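## Task

Place the silver-white microphone, head pointing up, in the holder of the stand that has none, with the holder's jaws gripping its handle. At the finish the other microphone must still sit in its own stand's holder, both stands must stand upright on the table, and nothing may count on the robot holding it there.

## Robot and tools

ROBOT. Two arms, left_arm and right_arm, each with six revolute joints and a two-finger parallel gripper. Bases in the scene frame: left_arm at (+0.035, +0.266, 0) m, quat_wxyz (+0.995, 0, 0, -0.104); right_arm at (+0.043, -0.326, 0) m, quat_wxyz (+1.000, 0, 0, -0.025). Scene frame: origin on the table surface midway between the arms, +x out over the table, +z up, left_arm on the +y side. The arm names are not image sides. The fingers point along the gripper's +z and close along its y; end_effector_position is the spot between the pads, about 1 cm short of the tips.

ROW FORMAT (shared by execute_actions and move). One flat list for both arms: 14 numbers in [-1, 1]. First left_arm's 6 joint numbers then its grip number, then right_arm's 6 joint numbers and grip. Joint order in every row and every per-joint result list: shoulder, elbow, waist, wrist pitch, wrist yaw, wrist roll. Joint numbers are scaled offsets, not poses: 1.0 equals 1.202 rad for the waist, 1.258 shoulder, 1.238 elbow, 2.073 wrist pitch, 2.022 wrist yaw and wrist roll. The grip number is absolute: +1 fully open, -1 closed; pads touch near -0.94, and each millimetre of object width adds about 0.0208. Holding a grip means resending the same closing number. Optionally append 12 stiffness factors in [0, 1] (left's 6 then right's 6, same joint order); they scale position gain and persist until changed. Stated joint ranges (rad): waist -2.618 to 3.054, shoulder 0.000 to 3.142, elbow 0.000 to 3.142, wrist pitch -1.571 to 1.571, wrist yaw -1.571 to 1.571, wrist roll -2.094 to 2.094; true ends may differ by 0.036. An action asking a joint more than 0.036 past its end is rejected for both arms; a malformed action, or a bad first action, rejects the whole call.

TOOLS.
execute_actions(actions): a list of actions; each action is up to 15 rows, one row per 1/30 s step, and the last row repeats to fill the 15 steps (0.5 s per action). Offsets in every row are measured from the joint angles at the start of that action, not from the previous row. An empty list just reports state and images.
move(target, speed, blocking): target is one row; its offsets are from the Joint positions in the latest result showing them. All joints travel proportionally, so the hand traces a curve; duration 0.5 to 10 s. speed (0.01 to 2 rad/s, default 0.5) caps the joint with the longest travel. It ignores obstacles and the other arm. blocking=false returns after 0.5 s; then use wait or stop before sending more actions or moves.
wait(seconds): 0 to 10, holds last commands; returns early if a move finishes.
stop(): brakes a running move; fingers continue.
zoom_image(camera, region): camera is cam_high, cam_low, cam_left_wrist or cam_right_wrist; region [x0, y0, x1, y1] in pixels, at most 504 by 504, origin top-left. All images are 504x504.
read_manual(section): only licence texts; moves nothing.
finished_scene(scene): scene 1 or 2; irreversible, reports success and starts the next task.

MOTION LIMITS. Each step, a joint's target is kept within a lead of its measured angle: 0.202 rad waist, 0.258 shoulder, 0.238 elbow, 0.573 wrist pitch, 0.522 wrist yaw and roll. If targets would shift the hand over 70 mm, all are pulled back. Big offsets therefore need several actions; an unfinished motion may stall, so re-command the remainder. Friction can leave a joint up to 0.031 rad off, and smaller commands may do nothing.

RESULTS. State line per arm: end_effector_position (m) and end_effector_quat_wxyz in the scene frame, less accurate at long reach. Joint positions: six angles (rad) then finger opening in metres (0.093 open to 0.000 closed; on a rigid object it settles up to about 12 mm below its width). Joint velocities, Joint targets (current drive goals), joint torques (offset and noisy), and grip_measured (motor position on the -1..+1 scale, per-gripper bias up to 0.02). "joint sent to its limit" means a joint was stopped at its end. "joint command not followed" means the clearance check altered targets. A move adds a line: ending (done, off_target, moving, held, fault), limits=held or limits=none, and each arm's worst joint. MOTOR HOT appears from 75 °C; at 90 °C the arm halts for 10 s; at 100 °C it goes limp and drops. FAULT lines report stops.

CAMERAS. cam_high and cam_low are fixed; the wrist cameras follow their hands. Calibration is given in OpenCV form with T_world_to_cam; expect a few degrees and millimetres of error.

CAUTIONS. Do not let the arms collide or press on each other. Never knock anything off the table. Avoid dropping the microphone, fast impacts and hard shoves; slow moves hit more softly, and a target far beyond contact presses harder. Loose objects or held parts may get brief external tugs. Long heavy holds heat motors. The sim keeps running while you think, so leave the robot in a safe state.

Each tool is called after "Request:" as name(argument=value, ...) on one line, values as JSON.

## Session

I'll start by looking at the current state of the scene.

Request:
execute_actions(actions=[])

Scene clock: 0.00 s.
left_arm: end_effector_position=(+0.2142, +0.0913, +0.1813) grip_measured=+1.000 end_effector_quat_wxyz=(+0.068, -0.128, +0.908, -0.394) | right_arm: end_effector_position=(+0.3823, -0.6385, +0.1617) grip_measured=+1.000 end_effector_quat_wxyz=(+0.592, +0.290, +0.626, -0.418)
Joint names: [shoulder, elbow, waist, wrist pitch, wrist yaw, wrist roll]
Joint positions: left_arm=[ 0.922  0.813 -0.175 -0.859  0.598 -0.855  0.093] | right_arm=[ 1.88   0.615 -0.529  1.32   0.468 -0.206  0.093]
Joint velocities: left_arm=[ 0.012 -0.002  0.002 -0.037  0.022  0.022  0.   ] | right_arm=[ 0.002 -0.002  0.002 -0.022 -0.081 -0.007  0.   ]
Joint torques (N m, as the arm reports them, + toward a larger angle): no reading
Motor temperatures (°C, as the motors report them): left_arm=[25 23 26 23 23 23] | right_arm=[22 24 25 26 23 23]
Joint targets: left_arm=[0.922 0.813 -0.175 -0.859 0.598 -0.855] | right_arm=[1.880 0.615 -0.529 1.320 0.468 -0.206]
Joint stiffness scale: left_arm=[1. 1. 1. 1. 1. 1.] | right_arm=[1. 1. 1. 1. 1. 1.]

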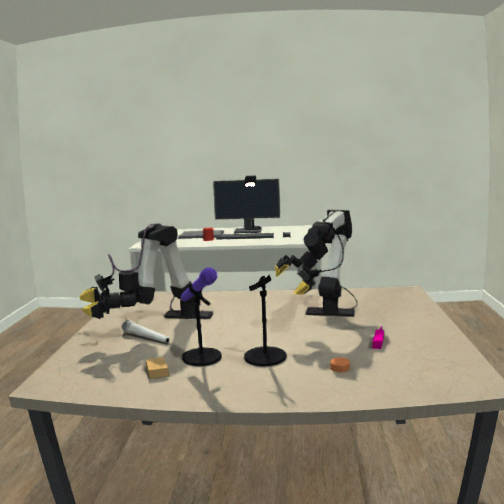

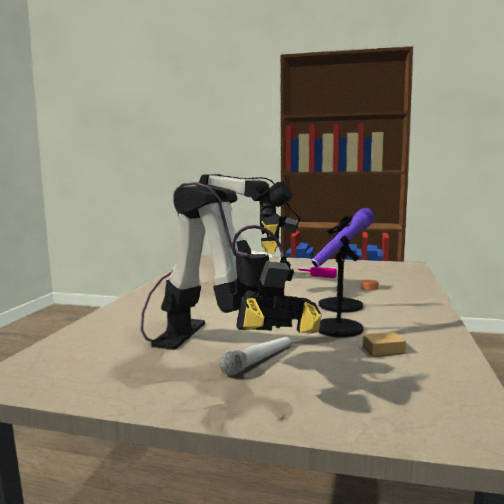

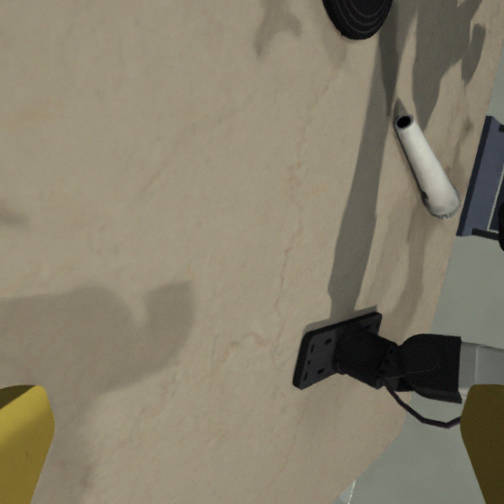

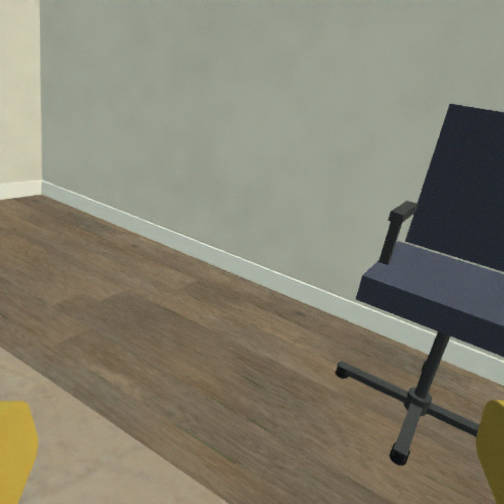

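Request:
zoom_image(camera="cam_high", region=[160, 250, 320, 380])

Request:
zoom_image(camera="cam_low", region=[290, 195, 410, 345])

Request:
zoom_image(camera="cam_high", region=[70, 260, 210, 380])

Request:
zoom_image(camera="cam_low", region=[200, 310, 320, 400])

Region (160, 250, 320, 380) of cam_high's 504x504 image, scaled by 3.150, with more detail than that image has; it fills the top 410 rows of this view, and the rest is white.

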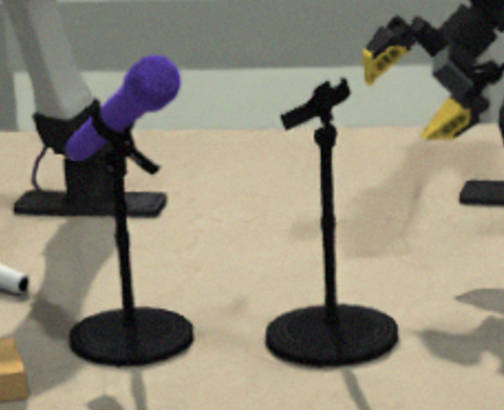

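Region (290, 195, 410, 345) of cam_low's 504x504 image, scaled by 3.360, with more detail than that image has; it fills the left 403 columns of this view, and the rest is white.

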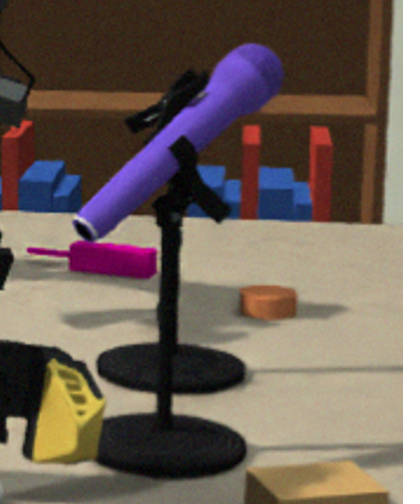

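Region (70, 260, 210, 380) of cam_high's 504x504 image, scaled by 3.600, with more detail than that image has; it fills the top 432 rows of this view, and the rest is white.

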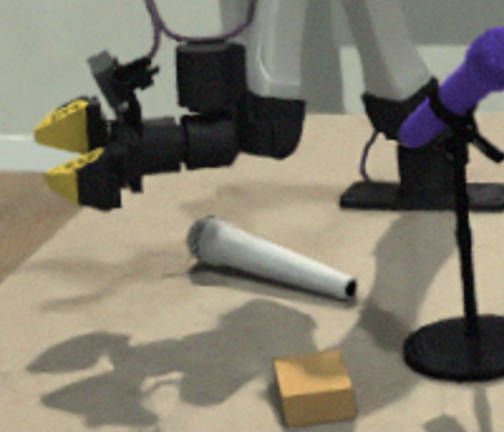

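Region (200, 310, 320, 400) of cam_low's 504x504 image, scaled by 4.200, with more detail than that image has; it fills the top 378 rows of this view, and the rest is white.

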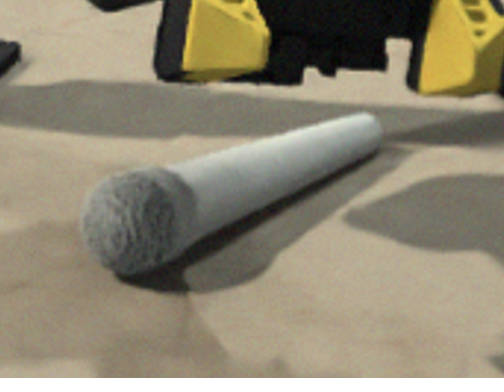

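Request:
move(target=[0.0826, 0.0824, -0.1206, 0.3415, -0.2957, 0.4228, 1, 0, 0, 0, 0, 0, 0, 1], speed=1.0)

Scene clock: 64.53 s.
left_arm: end_effector_position=(+0.3495, +0.0859, +0.3040) grip_measured=+1.000 end_effector_quat_wxyz=(+0.583, +0.201, +0.770, -0.161) | right_arm: end_effector_position=(+0.3823, -0.6385, +0.1617) grip_measured=+1.000 end_effector_quat_wxyz=(+0.592, +0.290, +0.626, -0.418)
Joint names: [shoulder, elbow, waist, wrist pitch, wrist yaw, wrist roll]
Joint positions: left_arm=[ 1.006  0.895 -0.307 -0.16   0.01  -0.011  0.093] | right_arm=[ 1.88   0.615 -0.529  1.32   0.468 -0.206  0.093]
Joint velocities: left_arm=[ 0.012  0.007 -0.002  0.081  0.037  0.051  0.   ] | right_arm=[ 0.007 -0.002 -0.002 -0.007 -0.051 -0.037  0.   ]
Joint torques (N m, as the arm reports them, + toward a larger angle): left_arm=[-1.37  8.8  -0.78  2.53 -0.01  0.26] | right_arm=[-7.51  4.77  0.01  2.3   0.13  0.05]
Motor temperatures (°C, as the motors report them): left_arm=[25 31 26 30 23 23] | right_arm=[32 27 25 34 23 23]
Joint targets: left_arm=[1.026 0.915 -0.320 -0.151 0.000 0.000] | right_arm=[1.880 0.615 -0.529 1.320 0.468 -0.206]
Joint stiffness scale: left_arm=[1. 1. 1. 1. 1. 1.] | right_arm=[1. 1. 1. 1. 1. 1.]
move: done; limits=none; left_arm: farthest joint: the shoulder, 0.020 radians from its target (0.104 radians at the start); right_arm: farthest joint: the waist, 0.000 radians from its target (0.000 radians at the start)
camera_calibration (this result's frames):
cam_left_wrist: T_world_to_cam=[[-0.48945, -0.872025, -0.00337806, 0.248054], [-0.578888, 0.327811, -0.746611, 0.44083], [0.652171, -0.363473, -0.665252, 0.090594], [0, 0, 0, 1]] pos_world=[0.317518, 0.104729, 0.390234]

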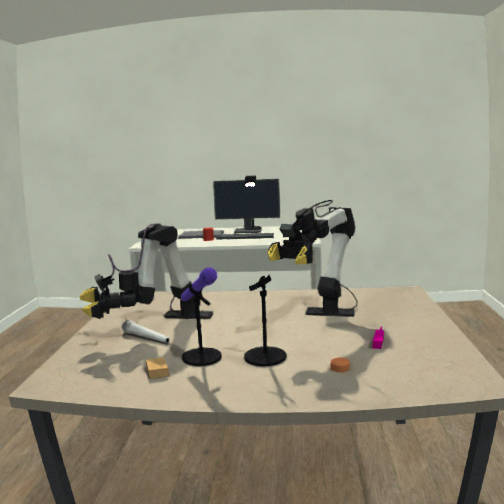

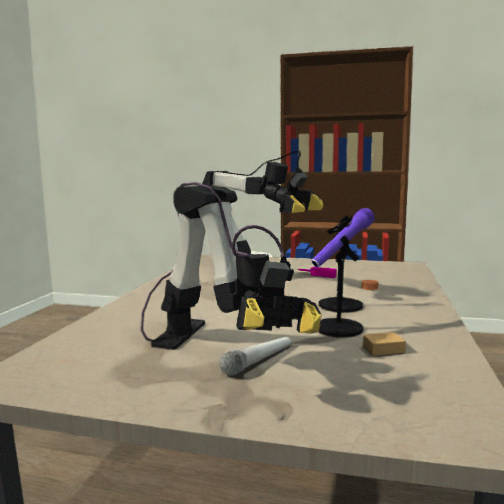

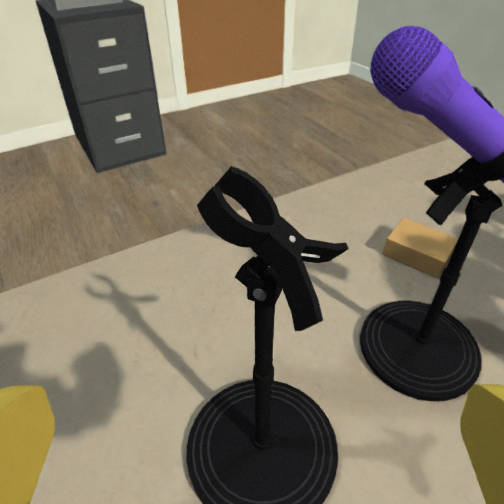

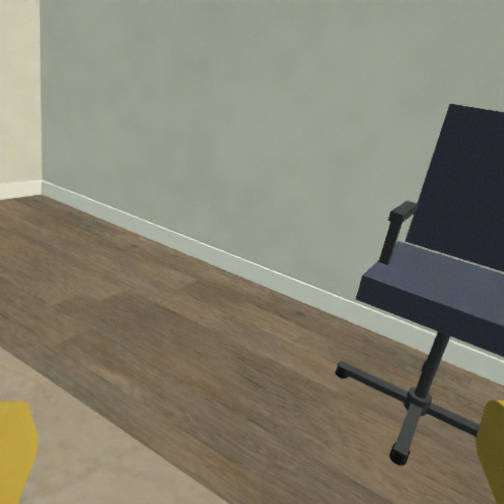

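Request:
zoom_image(camera="cam_left_wrist", region=[180, 150, 370, 340])

Request:
zoom_image(camera="cam_left_wrist", region=[354, 20, 504, 250])

Region (180, 150, 370, 340) of cam_left_wrist's 504x504 image, scaled by 2.653, with more detail than that image has.

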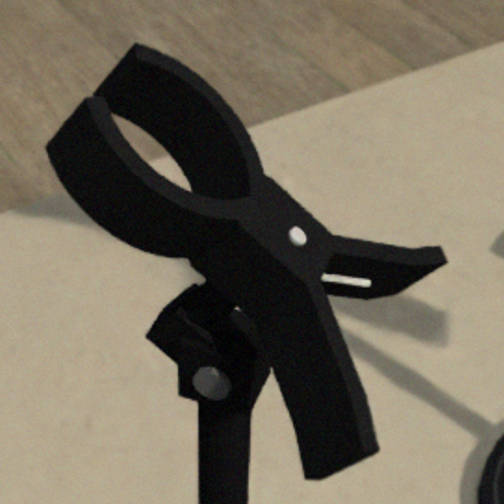

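Region (354, 20, 504, 250) of cam_left_wrist's 504x504 image, scaled by 2.191, with more detail than that image has; it fills the left 329 columns of this view, and the rest is white.

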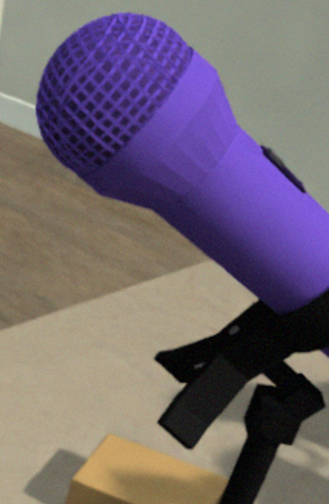

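Request:
move(target=[-0.077, -0.166, -0.588, -0.0695, -0.005, 0.782, 1, -0.183, 0.627, 0.12, -1.0, -0.231, -0.3, 1], speed=1.4)

Scene clock: 151.93 s.
left_arm: end_effector_position=(+0.1496, -0.0399, +0.2150) grip_measured=+1.000 end_effector_quat_wxyz=(+0.503, +0.845, +0.159, +0.087) | right_arm: end_effector_position=(+0.4237, -0.5081, +0.1574) grip_measured=+1.000 end_effector_quat_wxyz=(+0.217, -0.172, +0.947, -0.163)
Joint names: [shoulder, elbow, waist, wrist pitch, wrist yaw, wrist roll]
Joint positions: left_arm=[ 0.927  0.714 -1.001 -0.287  0.004  1.557  0.093] | right_arm=[ 1.661  1.372 -0.392 -0.733  0.011 -0.806  0.093]
Joint velocities: left_arm=[-0.017 -0.017 -0.007 -0.037  0.007  0.007  0.   ] | right_arm=[ 0.022  0.012 -0.007  0.051 -0.007 -0.051  0.   ]
Joint torques (N m, as the arm reports them, + toward a larger angle): left_arm=[-4.25  5.58 -0.72  2.07  0.05  0.22] | right_arm=[-8.32  8.19  0.81  1.47 -0.02  0.02]
Motor temperatures (°C, as the motors report them): left_arm=[25 40 27 41 23 23] | right_arm=[36 29 25 38 23 23]
Joint targets: left_arm=[0.909 0.689 -1.014 -0.304 -0.001 1.570] | right_arm=[1.650 1.391 -0.385 -0.753 0.001 -0.813]
Joint stiffness scale: left_arm=[1. 1. 1. 1. 1. 1.] | right_arm=[1. 1. 1. 1. 1. 1.]
move: off_target (left_arm); limits=none; left_arm: farthest joint: the elbow, 0.024 radians from its target (0.205 radians at the start); right_arm: farthest joint: the wrist pitch, 0.020 radians from its target (2.073 radians at the start)
camera_calibration (this result's frames):
cam_left_wrist: T_world_to_cam=[[-0.165524, 0.437402, -0.883901, 0.233373], [0.704649, 0.679508, 0.204301, -0.0825925], [0.68998, -0.589023, -0.42069, 0.0488091], [0, 0, 0, 1]] pos_world=[0.0631503, -0.0172059, 0.243686]
cam_right_wrist: T_world_to_cam=[[0.259333, -0.895618, 0.361407, -0.623422], [-0.964971, -0.255675, 0.0588296, 0.308658], [0.0397138, -0.364004, -0.93055, 0.028753], [0, 0, 0, 1]] pos_world=[0.458378, -0.468966, 0.233907]

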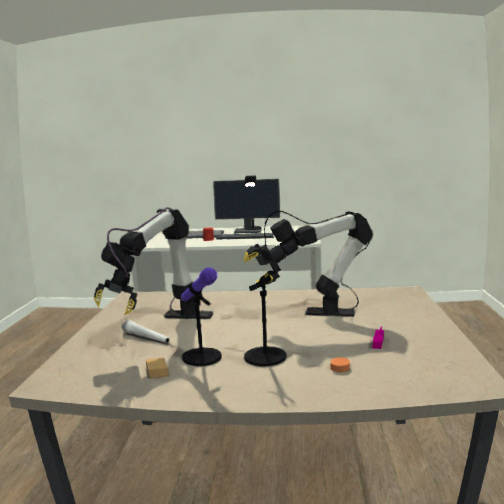

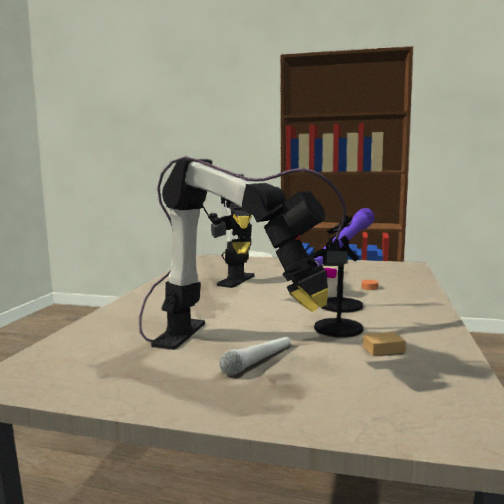

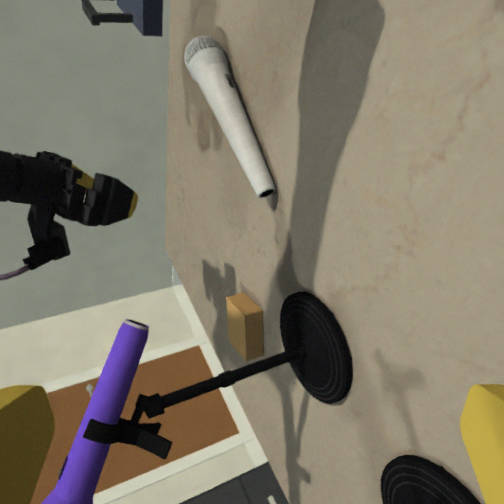

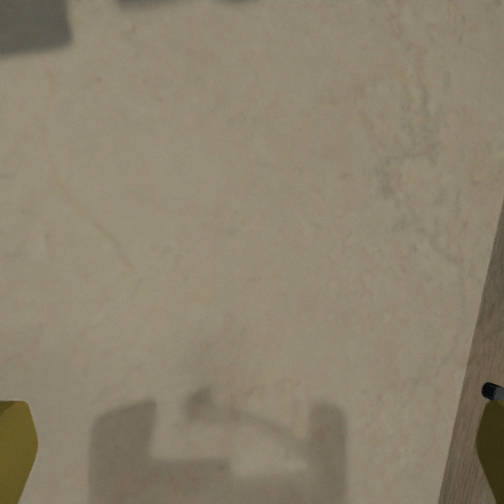

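Request:
move(target=[0, 0, 0, 0, 0, 0, 1, -0.009, 0.015, 0.19, -0.2735, -0.005, -0.249, 1], speed=1.0)

Scene clock: 155.87 s.
left_arm: end_effector_position=(+0.1496, -0.0399, +0.2150) grip_measured=+1.000 end_effector_quat_wxyz=(+0.502, +0.845, +0.159, +0.087) | right_arm: end_effector_position=(+0.3310, -0.3913, +0.1217) grip_measured=+1.000 end_effector_quat_wxyz=(-0.003, -0.515, +0.857, -0.002)
Joint names: [shoulder, elbow, waist, wrist pitch, wrist yaw, wrist roll]
Joint positions: left_arm=[ 0.927  0.714 -1.001 -0.287  0.004  1.558  0.093] | right_arm=[ 1.661  1.372 -0.169 -1.283  0.008 -1.303  0.093]
Joint velocities: left_arm=[ 0.002  0.007 -0.002  0.007 -0.007  0.022  0.   ] | right_arm=[-0.002 -0.007  0.002 -0.007  0.007  0.081  0.   ]
Joint torques (N m, as the arm reports them, + toward a larger angle): left_arm=[-2.52  7.31  0.14  2.27  0.1   0.09] | right_arm=[-7.43  7.17  0.61  0.24  0.   -0.01]
Motor temperatures (°C, as the motors report them): left_arm=[25 40 27 41 23 23] | right_arm=[37 30 25 38 23 23]
Joint targets: left_arm=[0.927 0.714 -1.001 -0.287 0.004 1.558] | right_arm=[1.650 1.391 -0.164 -1.300 0.001 -1.310]
Joint stiffness scale: left_arm=[1. 1. 1. 1. 1. 1.] | right_arm=[1. 1. 1. 1. 1. 1.]
move: done; limits=none; left_arm: farthest joint: the wrist roll, 0.001 radians from its target (0.001 radians at the start); right_arm: farthest joint: the elbow, 0.018 radians from its target (0.018 radians at the start)
camera_calibration (this result's frames):
cam_left_wrist: T_world_to_cam=[[-0.164809, 0.437669, -0.883903, 0.233277], [0.704769, 0.679202, 0.204902, -0.0827519], [0.690028, -0.589178, -0.420394, 0.0487323], [0, 0, 0, 1]] pos_world=[0.0631406, -0.0171809, 0.243637]
cam_right_wrist: T_world_to_cam=[[0.879365, -0.475681, -0.0211068, -0.476214], [-0.417, -0.790768, 0.448104, -0.18701], [-0.229845, -0.385245, -0.893732, 0.118225], [0, 0, 0, 1]] pos_world=[0.367956, -0.328862, 0.17941]

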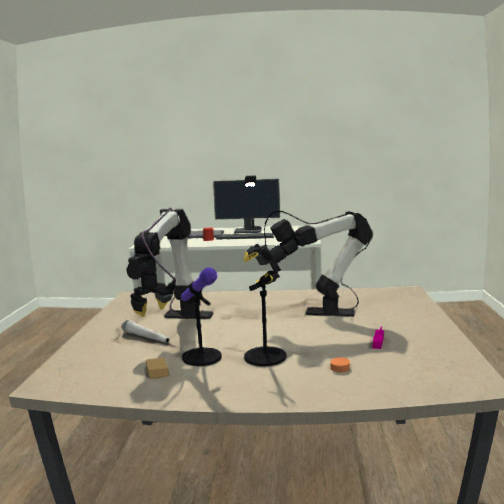

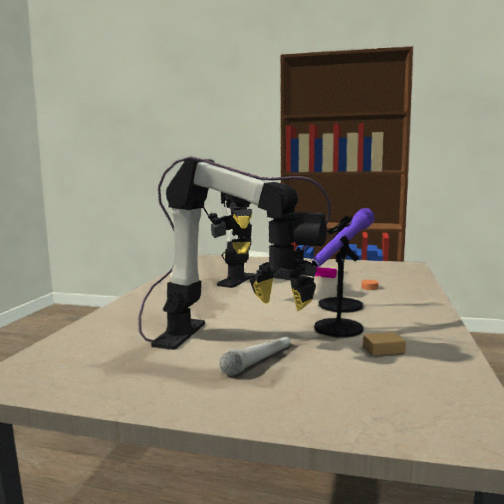

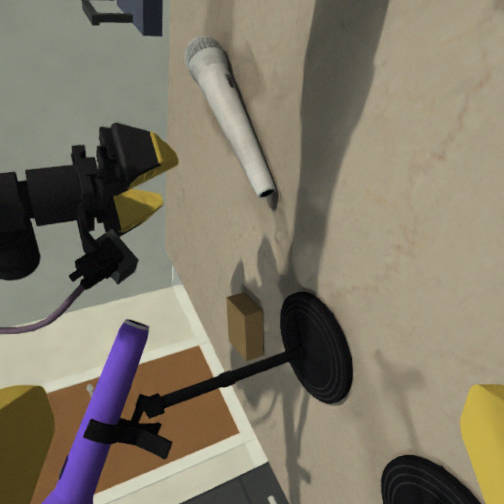

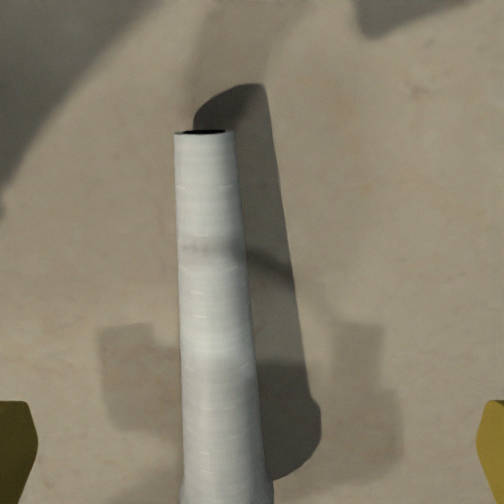

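Request:
move(target=[0, 0, 0, 0, 0, 0, 1, -0.02, -0.291, -0.0175, 0.169, -0.005, -0.0143, 0.5], speed=0.6)

Scene clock: 167.73 s.
left_arm: end_effector_position=(+0.1496, -0.0399, +0.2150) grip_measured=+1.000 end_effector_quat_wxyz=(+0.502, +0.845, +0.159, +0.087) | right_arm: end_effector_position=(+0.3121, -0.3904, +0.0391) grip_measured=+0.502 end_effector_quat_wxyz=(-0.004, -0.520, +0.854, -0.002)
Joint names: [shoulder, elbow, waist, wrist pitch, wrist yaw, wrist roll]
Joint positions: left_arm=[ 0.927  0.714 -1.001 -0.287  0.004  1.558  0.093] | right_arm=[ 1.661  1.035 -0.182 -0.948  0.007 -1.326  0.069]
Joint velocities: left_arm=[-0.017 -0.017 -0.002  0.037 -0.066  0.007  0.   ] | right_arm=[ 0.002 -0.007 -0.012  0.007 -0.081 -0.022 -0.001]
Joint torques (N m, as the arm reports them, + toward a larger angle): left_arm=[-2.49  7.3   0.1   2.26  0.1   0.1 ] | right_arm=[-8.03  3.79 -0.73  0.51 -0.05 -0.02]
Motor temperatures (°C, as the motors report them): left_arm=[25 39 27 41 23 23] | right_arm=[37 31 25 35 23 23]
Joint targets: left_arm=[0.927 0.714 -1.001 -0.287 0.004 1.558] | right_arm=[1.636 1.012 -0.190 -0.933 -0.003 -1.332]
Joint stiffness scale: left_arm=[1. 1. 1. 1. 1. 1.] | right_arm=[1. 1. 1. 1. 1. 1.]
move: off_target (right_arm); limits=none; left_arm: farthest joint: the waist, 0.000 radians from its target (0.000 radians at the start); right_arm: farthest joint: the shoulder, 0.025 radians from its target (0.025 radians at the start)
camera_calibration (this result's frames):
cam_left_wrist: T_world_to_cam=[[-0.164809, 0.437669, -0.883903, 0.233277], [0.704769, 0.679202, 0.204902, -0.0827519], [0.690028, -0.589178, -0.420394, 0.0487323], [0, 0, 0, 1]] pos_world=[0.0631406, -0.0171809, 0.243637]
cam_right_wrist: T_world_to_cam=[[0.884182, -0.466582, -0.0228576, -0.458793], [-0.408134, -0.795375, 0.448113, -0.161764], [-0.227262, -0.386884, -0.893685, 0.0388667], [0, 0, 0, 1]] pos_world=[0.348468, -0.327691, 0.0967362]

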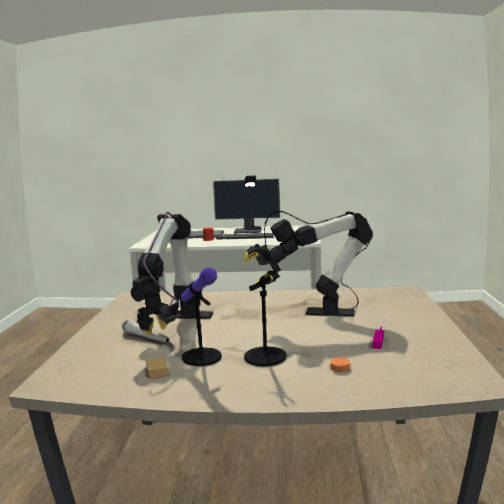

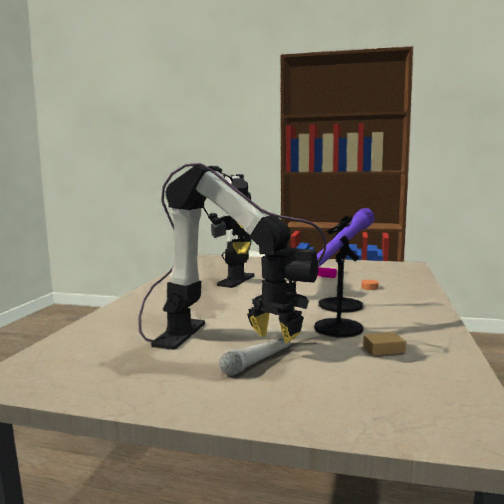

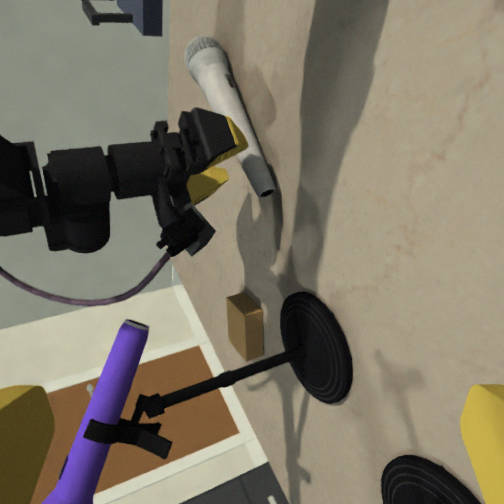

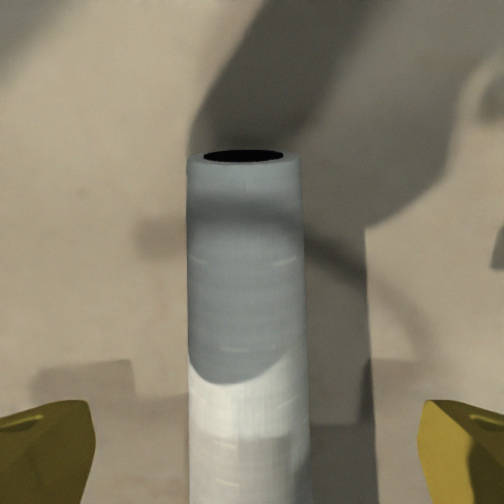

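Request:
move(target=[0, 0, 0, 0, 0, 0, 1, 0.042, -0.076, 0, 0.0574, 0, 0, 0.2], speed=0.25)

Scene clock: 173.77 s.
left_arm: end_effector_position=(+0.1496, -0.0399, +0.2150) grip_measured=+1.000 end_effector_quat_wxyz=(+0.502, +0.845, +0.159, +0.087) | right_arm: end_effector_position=(+0.3100, -0.3900, +0.0144) grip_measured=+0.202 end_effector_quat_wxyz=(-0.003, -0.520, +0.854, -0.002)
Joint names: [shoulder, elbow, waist, wrist pitch, wrist yaw, wrist roll]
Joint positions: left_arm=[ 0.927  0.714 -1.001 -0.287  0.004  1.558  0.093] | right_arm=[ 1.694  0.964 -0.182 -0.843  0.007 -1.326  0.055]
Joint velocities: left_arm=[-0.012 -0.012 -0.002  0.007 -0.066 -0.051  0.   ] | right_arm=[-0.002  0.002 -0.027  0.007 -0.007  0.007  0.001]
Joint torques (N m, as the arm reports them, + toward a larger angle): left_arm=[-2.53  7.3   0.12  2.26  0.1   0.09] | right_arm=[-5.15  3.62  0.09  0.56  0.08  0.05]
Motor temperatures (°C, as the motors report them): left_arm=[25 39 26 41 23 23] | right_arm=[37 31 25 35 23 23]
Joint targets: left_arm=[0.927 0.714 -1.001 -0.287 0.004 1.558] | right_arm=[1.714 0.941 -0.182 -0.828 0.007 -1.326]
Joint stiffness scale: left_arm=[1. 1. 1. 1. 1. 1.] | right_arm=[1. 1. 1. 1. 1. 1.]
move: off_target (right_arm); limits=none; left_arm: farthest joint: the waist, 0.000 radians from its target (0.000 radians at the start); right_arm: farthest joint: the elbow, 0.023 radians from its target (0.094 radians at the start)
camera_calibration (this result's frames):
cam_left_wrist: T_world_to_cam=[[-0.164809, 0.437669, -0.883903, 0.233277], [0.704769, 0.679202, 0.204902, -0.0827519], [0.690028, -0.589178, -0.420394, 0.0487323], [0, 0, 0, 1]] pos_world=[0.0631406, -0.0171809, 0.243637]
cam_right_wrist: T_world_to_cam=[[0.884207, -0.466588, -0.02175, -0.457347], [-0.408633, -0.795257, 0.447867, -0.150974], [-0.226266, -0.38712, -0.893835, 0.0161812], [0, 0, 0, 1]] pos_world=[0.346358, -0.327192, 0.0721324]

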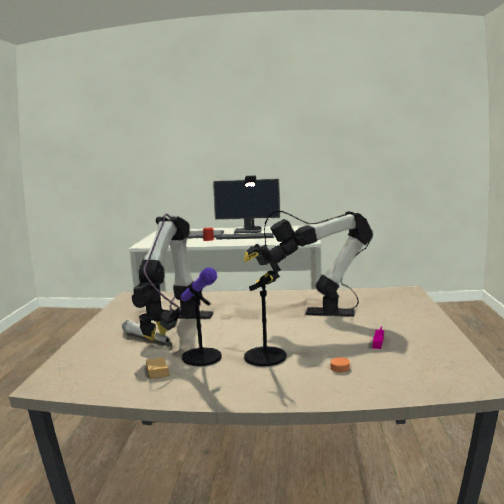

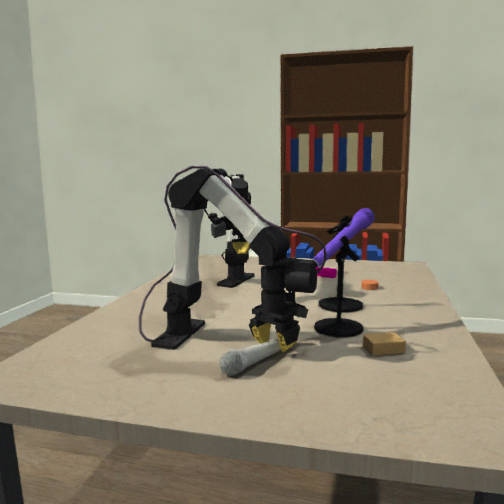

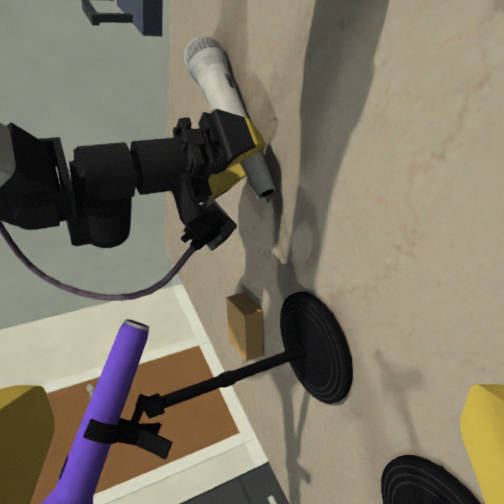

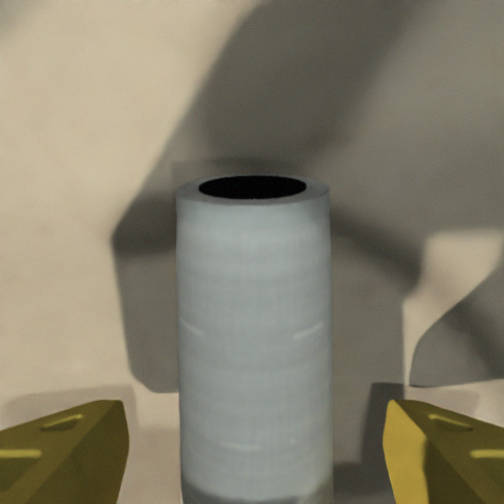

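Request:
zoom_image(camera="cam_low", region=[215, 300, 325, 385])

Region (215, 300, 325, 385) of cam_low's 504x504 image, scaled by 4.582, with more detail than that image has; it fills the top 389 rows of this view, and the rest is white.

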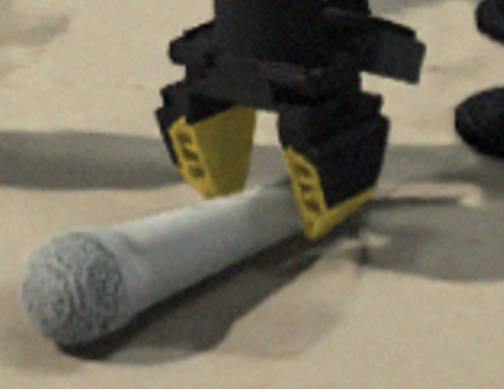

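Request:
execute_actions(actions=[[[0,0,0,0,0,0,1, 0.021,-0.027,0,0.015,0,0,0.1],[0,0,0,0,0,0,1, 0.021,-0.027,0,0.015,0,0,0.0],[0,0,0,0,0,0,1, 0.021,-0.027,0,0.015,0,0,-0.05],[0,0,0,0,0,0,1, 0.021,-0.027,0,0.015,0,0,-0.1],[0,0,0,0,0,0,1, 0.021,-0.027,0,0.015,0,0,-0.15],[0,0,0,0,0,0,1, 0.021,-0.027,0,0.015,0,0,-0.2],[0,0,0,0,0,0,1, 0.021,-0.027,0,0.015,0,0,-0.25],[0,0,0,0,0,0,1, 0.021,-0.027,0,0.015,0,0,-0.3],[0,0,0,0,0,0,1, 0.021,-0.027,0,0.015,0,0,-0.35],[0,0,0,0,0,0,1, 0.021,-0.027,0,0.015,0,0,-0.4],[0,0,0,0,0,0,1, 0.021,-0.027,0,0.015,0,0,-0.45],[0,0,0,0,0,0,1, 0.021,-0.027,0,0.015,0,0,-0.5],[0,0,0,0,0,0,1, 0.021,-0.027,0,0.015,0,0,-0.55],[0,0,0,0,0,0,1, 0.021,-0.027,0,0.015,0,0,-0.65],[0,0,0,0,0,0,1, 0.021,-0.027,0,0.015,0,0,-0.75]]])

Scene clock: 180.60 s.
left_arm: end_effector_position=(+0.1496, -0.0399, +0.2150) grip_measured=+1.000 end_effector_quat_wxyz=(+0.502, +0.845, +0.159, +0.087) | right_arm: end_effector_position=(+0.3136, -0.3909, +0.0145) grip_measured=-0.480 end_effector_quat_wxyz=(+0.002, -0.520, +0.854, -0.008)
Joint names: [shoulder, elbow, waist, wrist pitch, wrist yaw, wrist roll]
Joint positions: left_arm=[ 0.927  0.714 -1.001 -0.287  0.004  1.558  0.093] | right_arm=[ 1.694  0.964 -0.182 -0.827  0.008 -1.326  0.022]
Joint velocities: left_arm=[-0.002 -0.017 -0.012  0.066  0.007 -0.007  0.   ] | right_arm=[ 0.007  0.002 -0.007  0.022 -0.007 -0.007 -0.001]
Joint torques (N m, as the arm reports them, + toward a larger angle): left_arm=[-2.5   7.29  0.15  2.27  0.1   0.1 ] | right_arm=[-4.78  2.85  0.12  0.61  0.07  0.05]
Motor temperatures (°C, as the motors report them): left_arm=[25 39 26 41 23 23] | right_arm=[36 30 25 34 23 23]
Joint targets: left_arm=[0.927 0.714 -1.001 -0.287 0.004 1.558] | right_arm=[1.721 0.931 -0.182 -0.811 0.008 -1.326]
Joint stiffness scale: left_arm=[1. 1. 1. 1. 1. 1.] | right_arm=[1. 1. 1. 1. 1. 1.]
camera_calibration (this result's frames):
cam_left_wrist: T_world_to_cam=[[-0.164809, 0.437669, -0.883903, 0.233277], [0.704769, 0.679202, 0.204902, -0.0827519], [0.690028, -0.589178, -0.420394, 0.0487323], [0, 0, 0, 1]] pos_world=[0.0631406, -0.0171809, 0.243637]
cam_right_wrist: T_world_to_cam=[[0.884418, -0.466646, -0.00688381, -0.461246], [-0.415224, -0.793523, 0.444872, -0.147458], [-0.21306, -0.390594, -0.895568, 0.0111839], [0, 0, 0, 1]] pos_world=[0.349089, -0.327881, 0.0724405]

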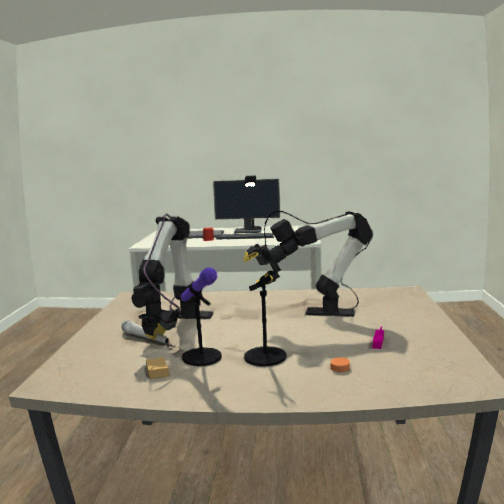

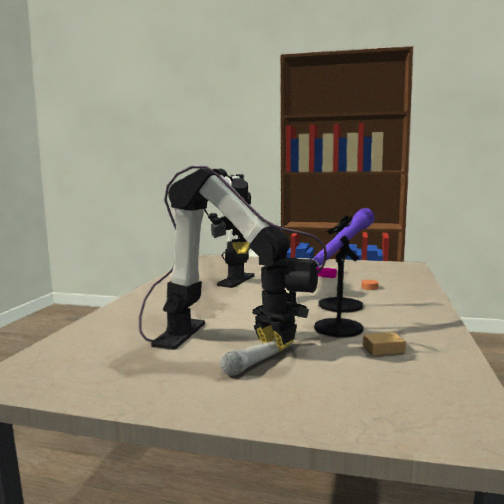

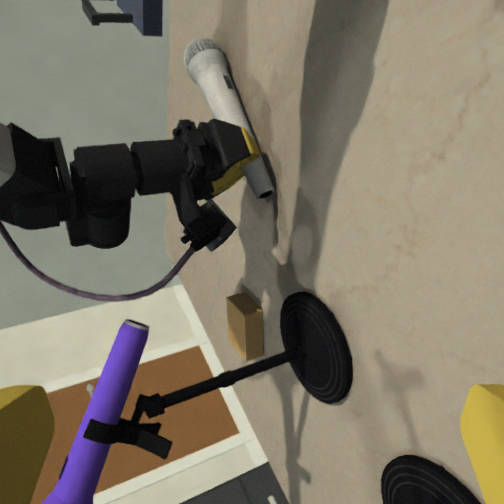

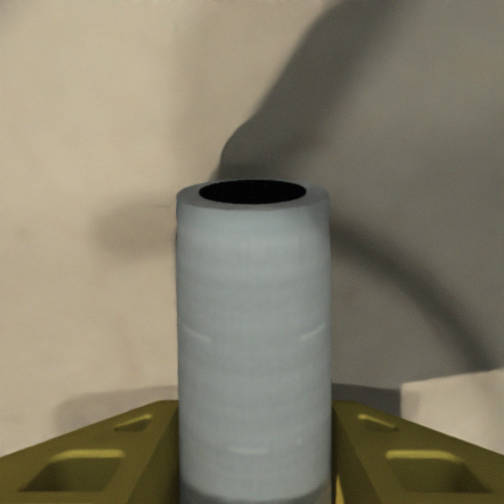

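Request:
wait(seconds=0)

Request:
zoom_image(camera="cam_low", region=[215, 300, 325, 385])

Scene clock: 182.27 s.
left_arm: end_effector_position=(+0.1496, -0.0399, +0.2150) grip_measured=+1.000 end_effector_quat_wxyz=(+0.502, +0.845, +0.159, +0.087) | right_arm: end_effector_position=(+0.3136, -0.3909, +0.0145) grip_measured=-0.480 end_effector_quat_wxyz=(+0.002, -0.520, +0.854, -0.008)
Joint names: [shoulder, elbow, waist, wrist pitch, wrist yaw, wrist roll]
Joint positions: left_arm=[ 0.927  0.714 -1.001 -0.287  0.004  1.558  0.093] | right_arm=[ 1.694  0.964 -0.182 -0.827  0.008 -1.326  0.022]
Joint velocities: left_arm=[ 0.002 -0.012 -0.022 -0.022 -0.037 -0.022  0.   ] | right_arm=[-0.012 -0.017 -0.002 -0.051 -0.022 -0.022 -0.001]
Joint torques (N m, as the arm reports them, + toward a larger angle): left_arm=[-2.53  7.31  0.14  2.27  0.1   0.1 ] | right_arm=[-4.69  2.95  0.07  0.6   0.06  0.03]
Motor temperatures (°C, as the motors report them): left_arm=[25 39 26 41 23 23] | right_arm=[36 30 25 34 23 23]
Joint targets: left_arm=[0.927 0.714 -1.001 -0.287 0.004 1.558] | right_arm=[1.721 0.931 -0.182 -0.811 0.008 -1.326]
Joint stiffness scale: left_arm=[1. 1. 1. 1. 1. 1.] | right_arm=[1. 1. 1. 1. 1. 1.]
camera_calibration (this result's frames):
cam_left_wrist: T_world_to_cam=[[-0.164809, 0.437669, -0.883903, 0.233277], [0.704769, 0.679202, 0.204902, -0.0827519], [0.690028, -0.589178, -0.420394, 0.0487323], [0, 0, 0, 1]] pos_world=[0.0631406, -0.0171809, 0.243637]
cam_right_wrist: T_world_to_cam=[[0.884418, -0.466646, -0.00688381, -0.461246], [-0.415224, -0.793523, 0.444872, -0.147458], [-0.21306, -0.390594, -0.895568, 0.0111839], [0, 0, 0, 1]] pos_world=[0.349089, -0.327881, 0.0724405]

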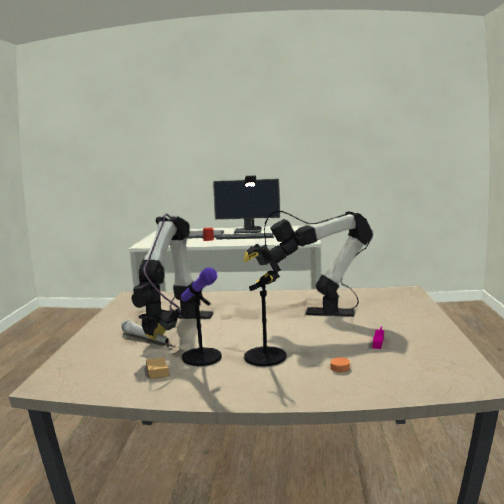

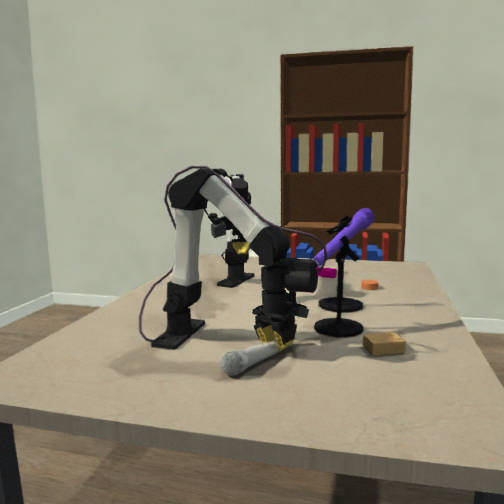

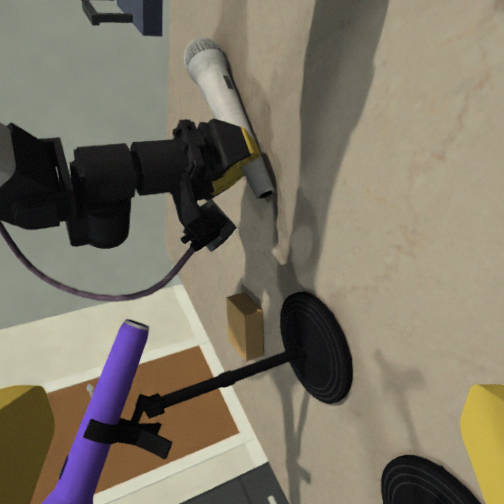

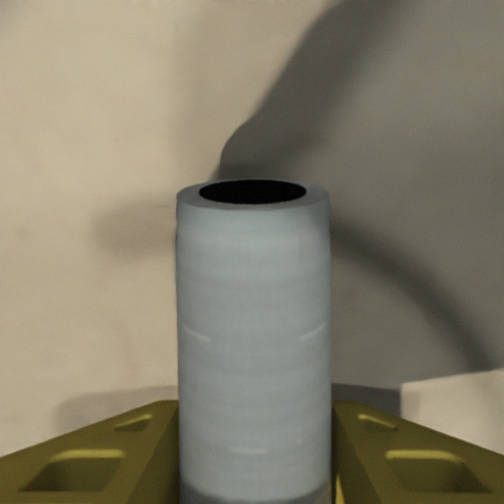

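Region (215, 300, 325, 385) of cam_low's 504x504 image, scaled by 4.582, with more detail than that image has; it fills the top 389 rows of this view, and the rest is white.

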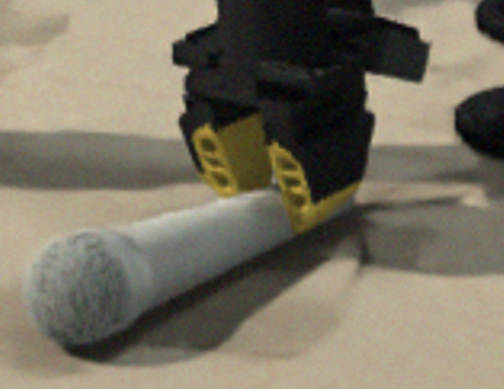

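Request:
move(target=[0, 0, 0, 0, 0, 0, 1, -0.048, 0.081, 0, -0.075, 0, 0, -0.75], speed=0.2)

Scene clock: 185.43 s.
left_arm: end_effector_position=(+0.1496, -0.0399, +0.2150) grip_measured=+1.000 end_effector_quat_wxyz=(+0.502, +0.845, +0.159, +0.087) | right_arm: end_effector_position=(+0.3103, -0.3885, +0.0408) grip_measured=-0.480 end_effector_quat_wxyz=(-0.003, -0.521, +0.854, +0.004)
Joint names: [shoulder, elbow, waist, wrist pitch, wrist yaw, wrist roll]
Joint positions: left_arm=[ 0.927  0.714 -1.001 -0.287  0.004  1.558  0.093] | right_arm=[ 1.657  1.038 -0.182 -0.962 -0.001 -1.328  0.022]
Joint velocities: left_arm=[ 0.007 -0.012 -0.002  0.007  0.051  0.022  0.   ] | right_arm=[-0.007 -0.002  0.012 -0.007 -0.095 -0.037 -0.   ]
Joint torques (N m, as the arm reports them, + toward a larger angle): left_arm=[-2.52  7.3   0.15  2.26  0.1   0.1 ] | right_arm=[-7.86  7.49  0.08  0.13  0.17  0.06]
Motor temperatures (°C, as the motors report them): left_arm=[25 39 26 41 23 23] | right_arm=[36 30 25 34 23 23]
Joint targets: left_arm=[0.927 0.714 -1.001 -0.287 0.004 1.558] | right_arm=[1.634 1.064 -0.182 -0.983 0.008 -1.325]
Joint stiffness scale: left_arm=[1. 1. 1. 1. 1. 1.] | right_arm=[1. 1. 1. 1. 1. 1.]
move: off_target (right_arm); limits=none; left_arm: farthest joint: the waist, 0.000 radians from its target (0.000 radians at the start); right_arm: farthest joint: the elbow, 0.026 radians from its target (0.100 radians at the start)
camera_calibration (this result's frames):
cam_left_wrist: T_world_to_cam=[[-0.164809, 0.437669, -0.883903, 0.233277], [0.704769, 0.679202, 0.204902, -0.0827519], [0.690028, -0.589178, -0.420394, 0.0487323], [0, 0, 0, 1]] pos_world=[0.0631406, -0.0171809, 0.243637]
cam_right_wrist: T_world_to_cam=[[0.884894, -0.464662, -0.0324408, -0.455333], [-0.404252, -0.800714, 0.442083, -0.16475], [-0.231395, -0.378082, -0.896387, 0.0455436], [0, 0, 0, 1]] pos_world=[0.346859, -0.326274, 0.0988865]

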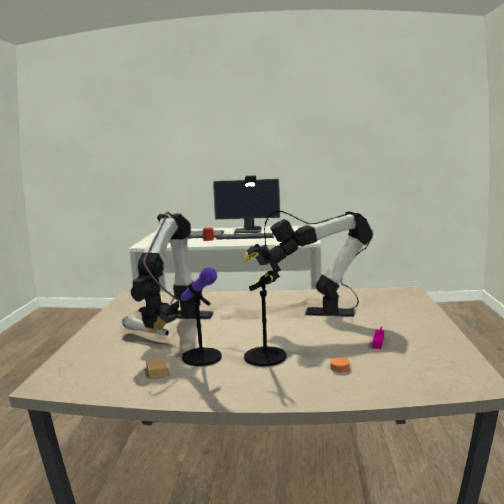

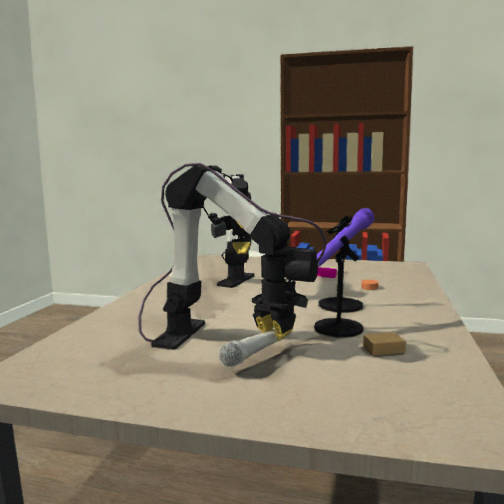

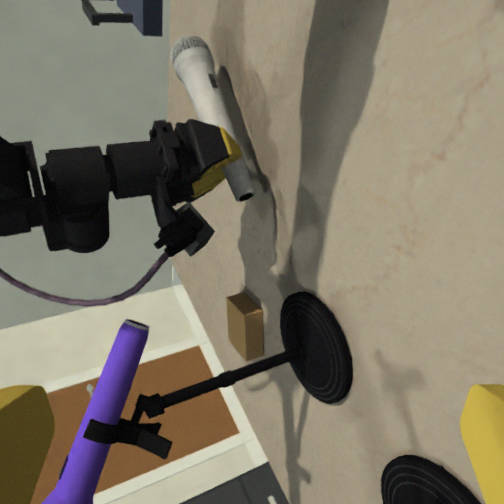

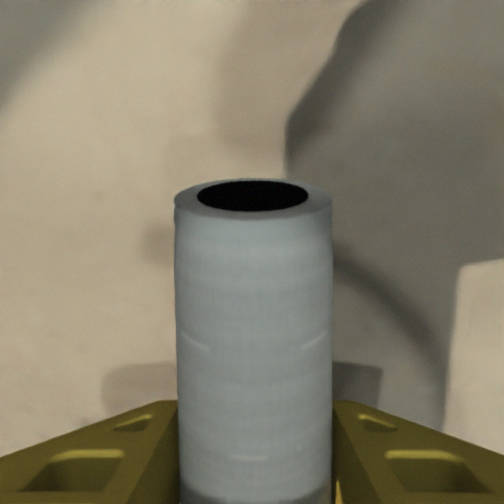

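Request:
move(target=[0, 0, 0, 0, 0, 0, 1, -0.218, 0.015, 0.06, -0.125, 0.004, 0, -0.75], speed=0.45)

Scene clock: 206.63 s.
left_arm: end_effector_position=(+0.1496, -0.0399, +0.2150) grip_measured=+1.000 end_effector_quat_wxyz=(+0.502, +0.845, +0.159, +0.087) | right_arm: end_effector_position=(+0.2673, -0.3625, +0.1003) grip_measured=-0.480 end_effector_quat_wxyz=(+0.005, -0.548, +0.837, +0.000)
Joint names: [shoulder, elbow, waist, wrist pitch, wrist yaw, wrist roll]
Joint positions: left_arm=[ 0.927  0.714 -1.001 -0.287  0.004  1.558  0.093] | right_arm=[ 1.401  1.038 -0.118 -1.201 -0.007 -1.328  0.022]
Joint velocities: left_arm=[ 0.007 -0.012 -0.012  0.022 -0.007  0.051  0.   ] | right_arm=[ 0.012 -0.012  0.002  0.007  0.066 -0.007  0.001]
Joint torques (N m, as the arm reports them, + toward a larger angle): left_arm=[-2.51  7.28  0.13  2.27  0.1   0.1 ] | right_arm=[-5.69  7.2   0.83  0.18  0.24  0.04]
Motor temperatures (°C, as the motors report them): left_arm=[25 39 26 42 23 23] | right_arm=[37 33 25 33 23 23]
Joint targets: left_arm=[0.927 0.714 -1.001 -0.287 0.004 1.558] | right_arm=[1.383 1.056 -0.110 -1.221 0.007 -1.328]
Joint stiffness scale: left_arm=[1. 1. 1. 1. 1. 1.] | right_arm=[1. 1. 1. 1. 1. 1.]
move: done; limits=none; left_arm: farthest joint: the waist, 0.000 radians from its target (0.000 radians at the start); right_arm: farthest joint: the wrist pitch, 0.020 radians from its target (0.259 radians at the start)
camera_calibration (this result's frames):
cam_left_wrist: T_world_to_cam=[[-0.164809, 0.437669, -0.883903, 0.233277], [0.704769, 0.679202, 0.204902, -0.0827519], [0.690028, -0.589178, -0.420394, 0.0487323], [0, 0, 0, 1]] pos_world=[0.0631406, -0.0171809, 0.243637]
cam_right_wrist: T_world_to_cam=[[0.913114, -0.407325, -0.0176093, -0.391536], [-0.360131, -0.826058, 0.433513, -0.207737], [-0.191127, -0.389505, -0.900975, 0.0843864], [0, 0, 0, 1]] pos_world=[0.298833, -0.298216, 0.159192]

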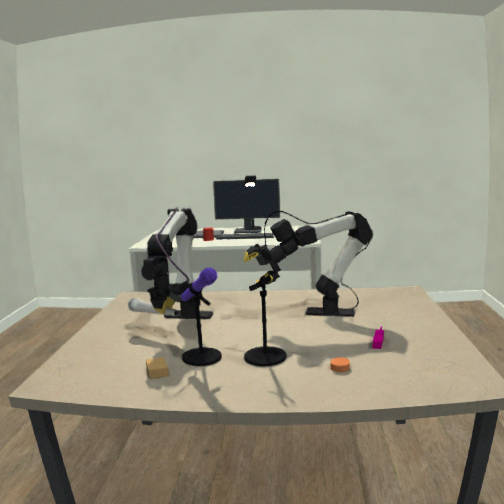

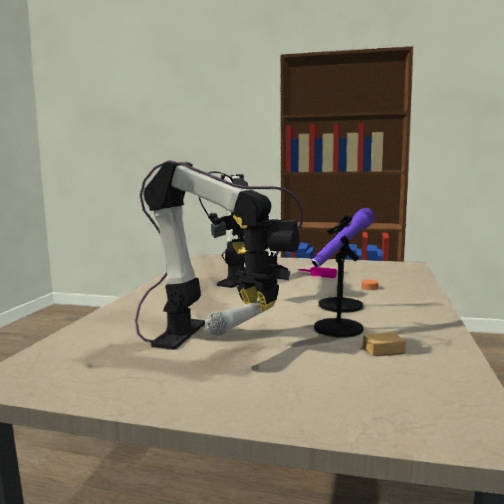

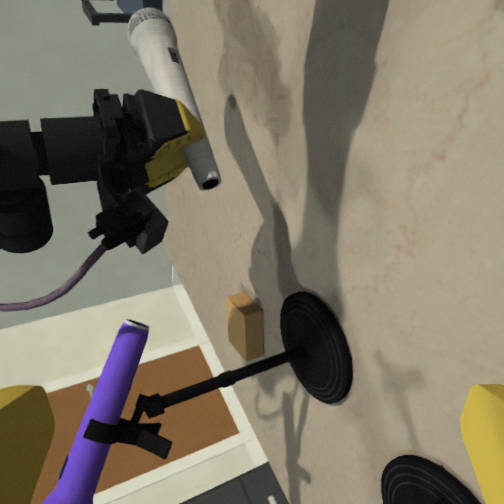

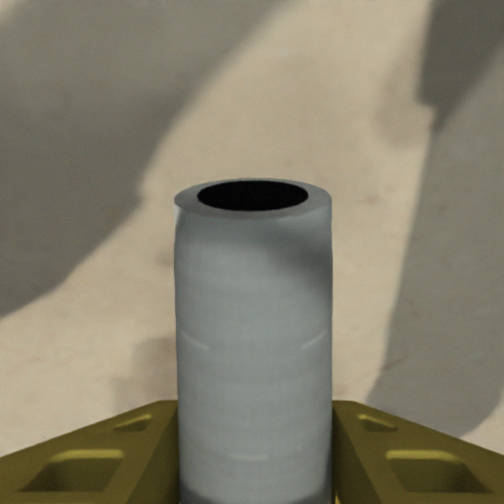

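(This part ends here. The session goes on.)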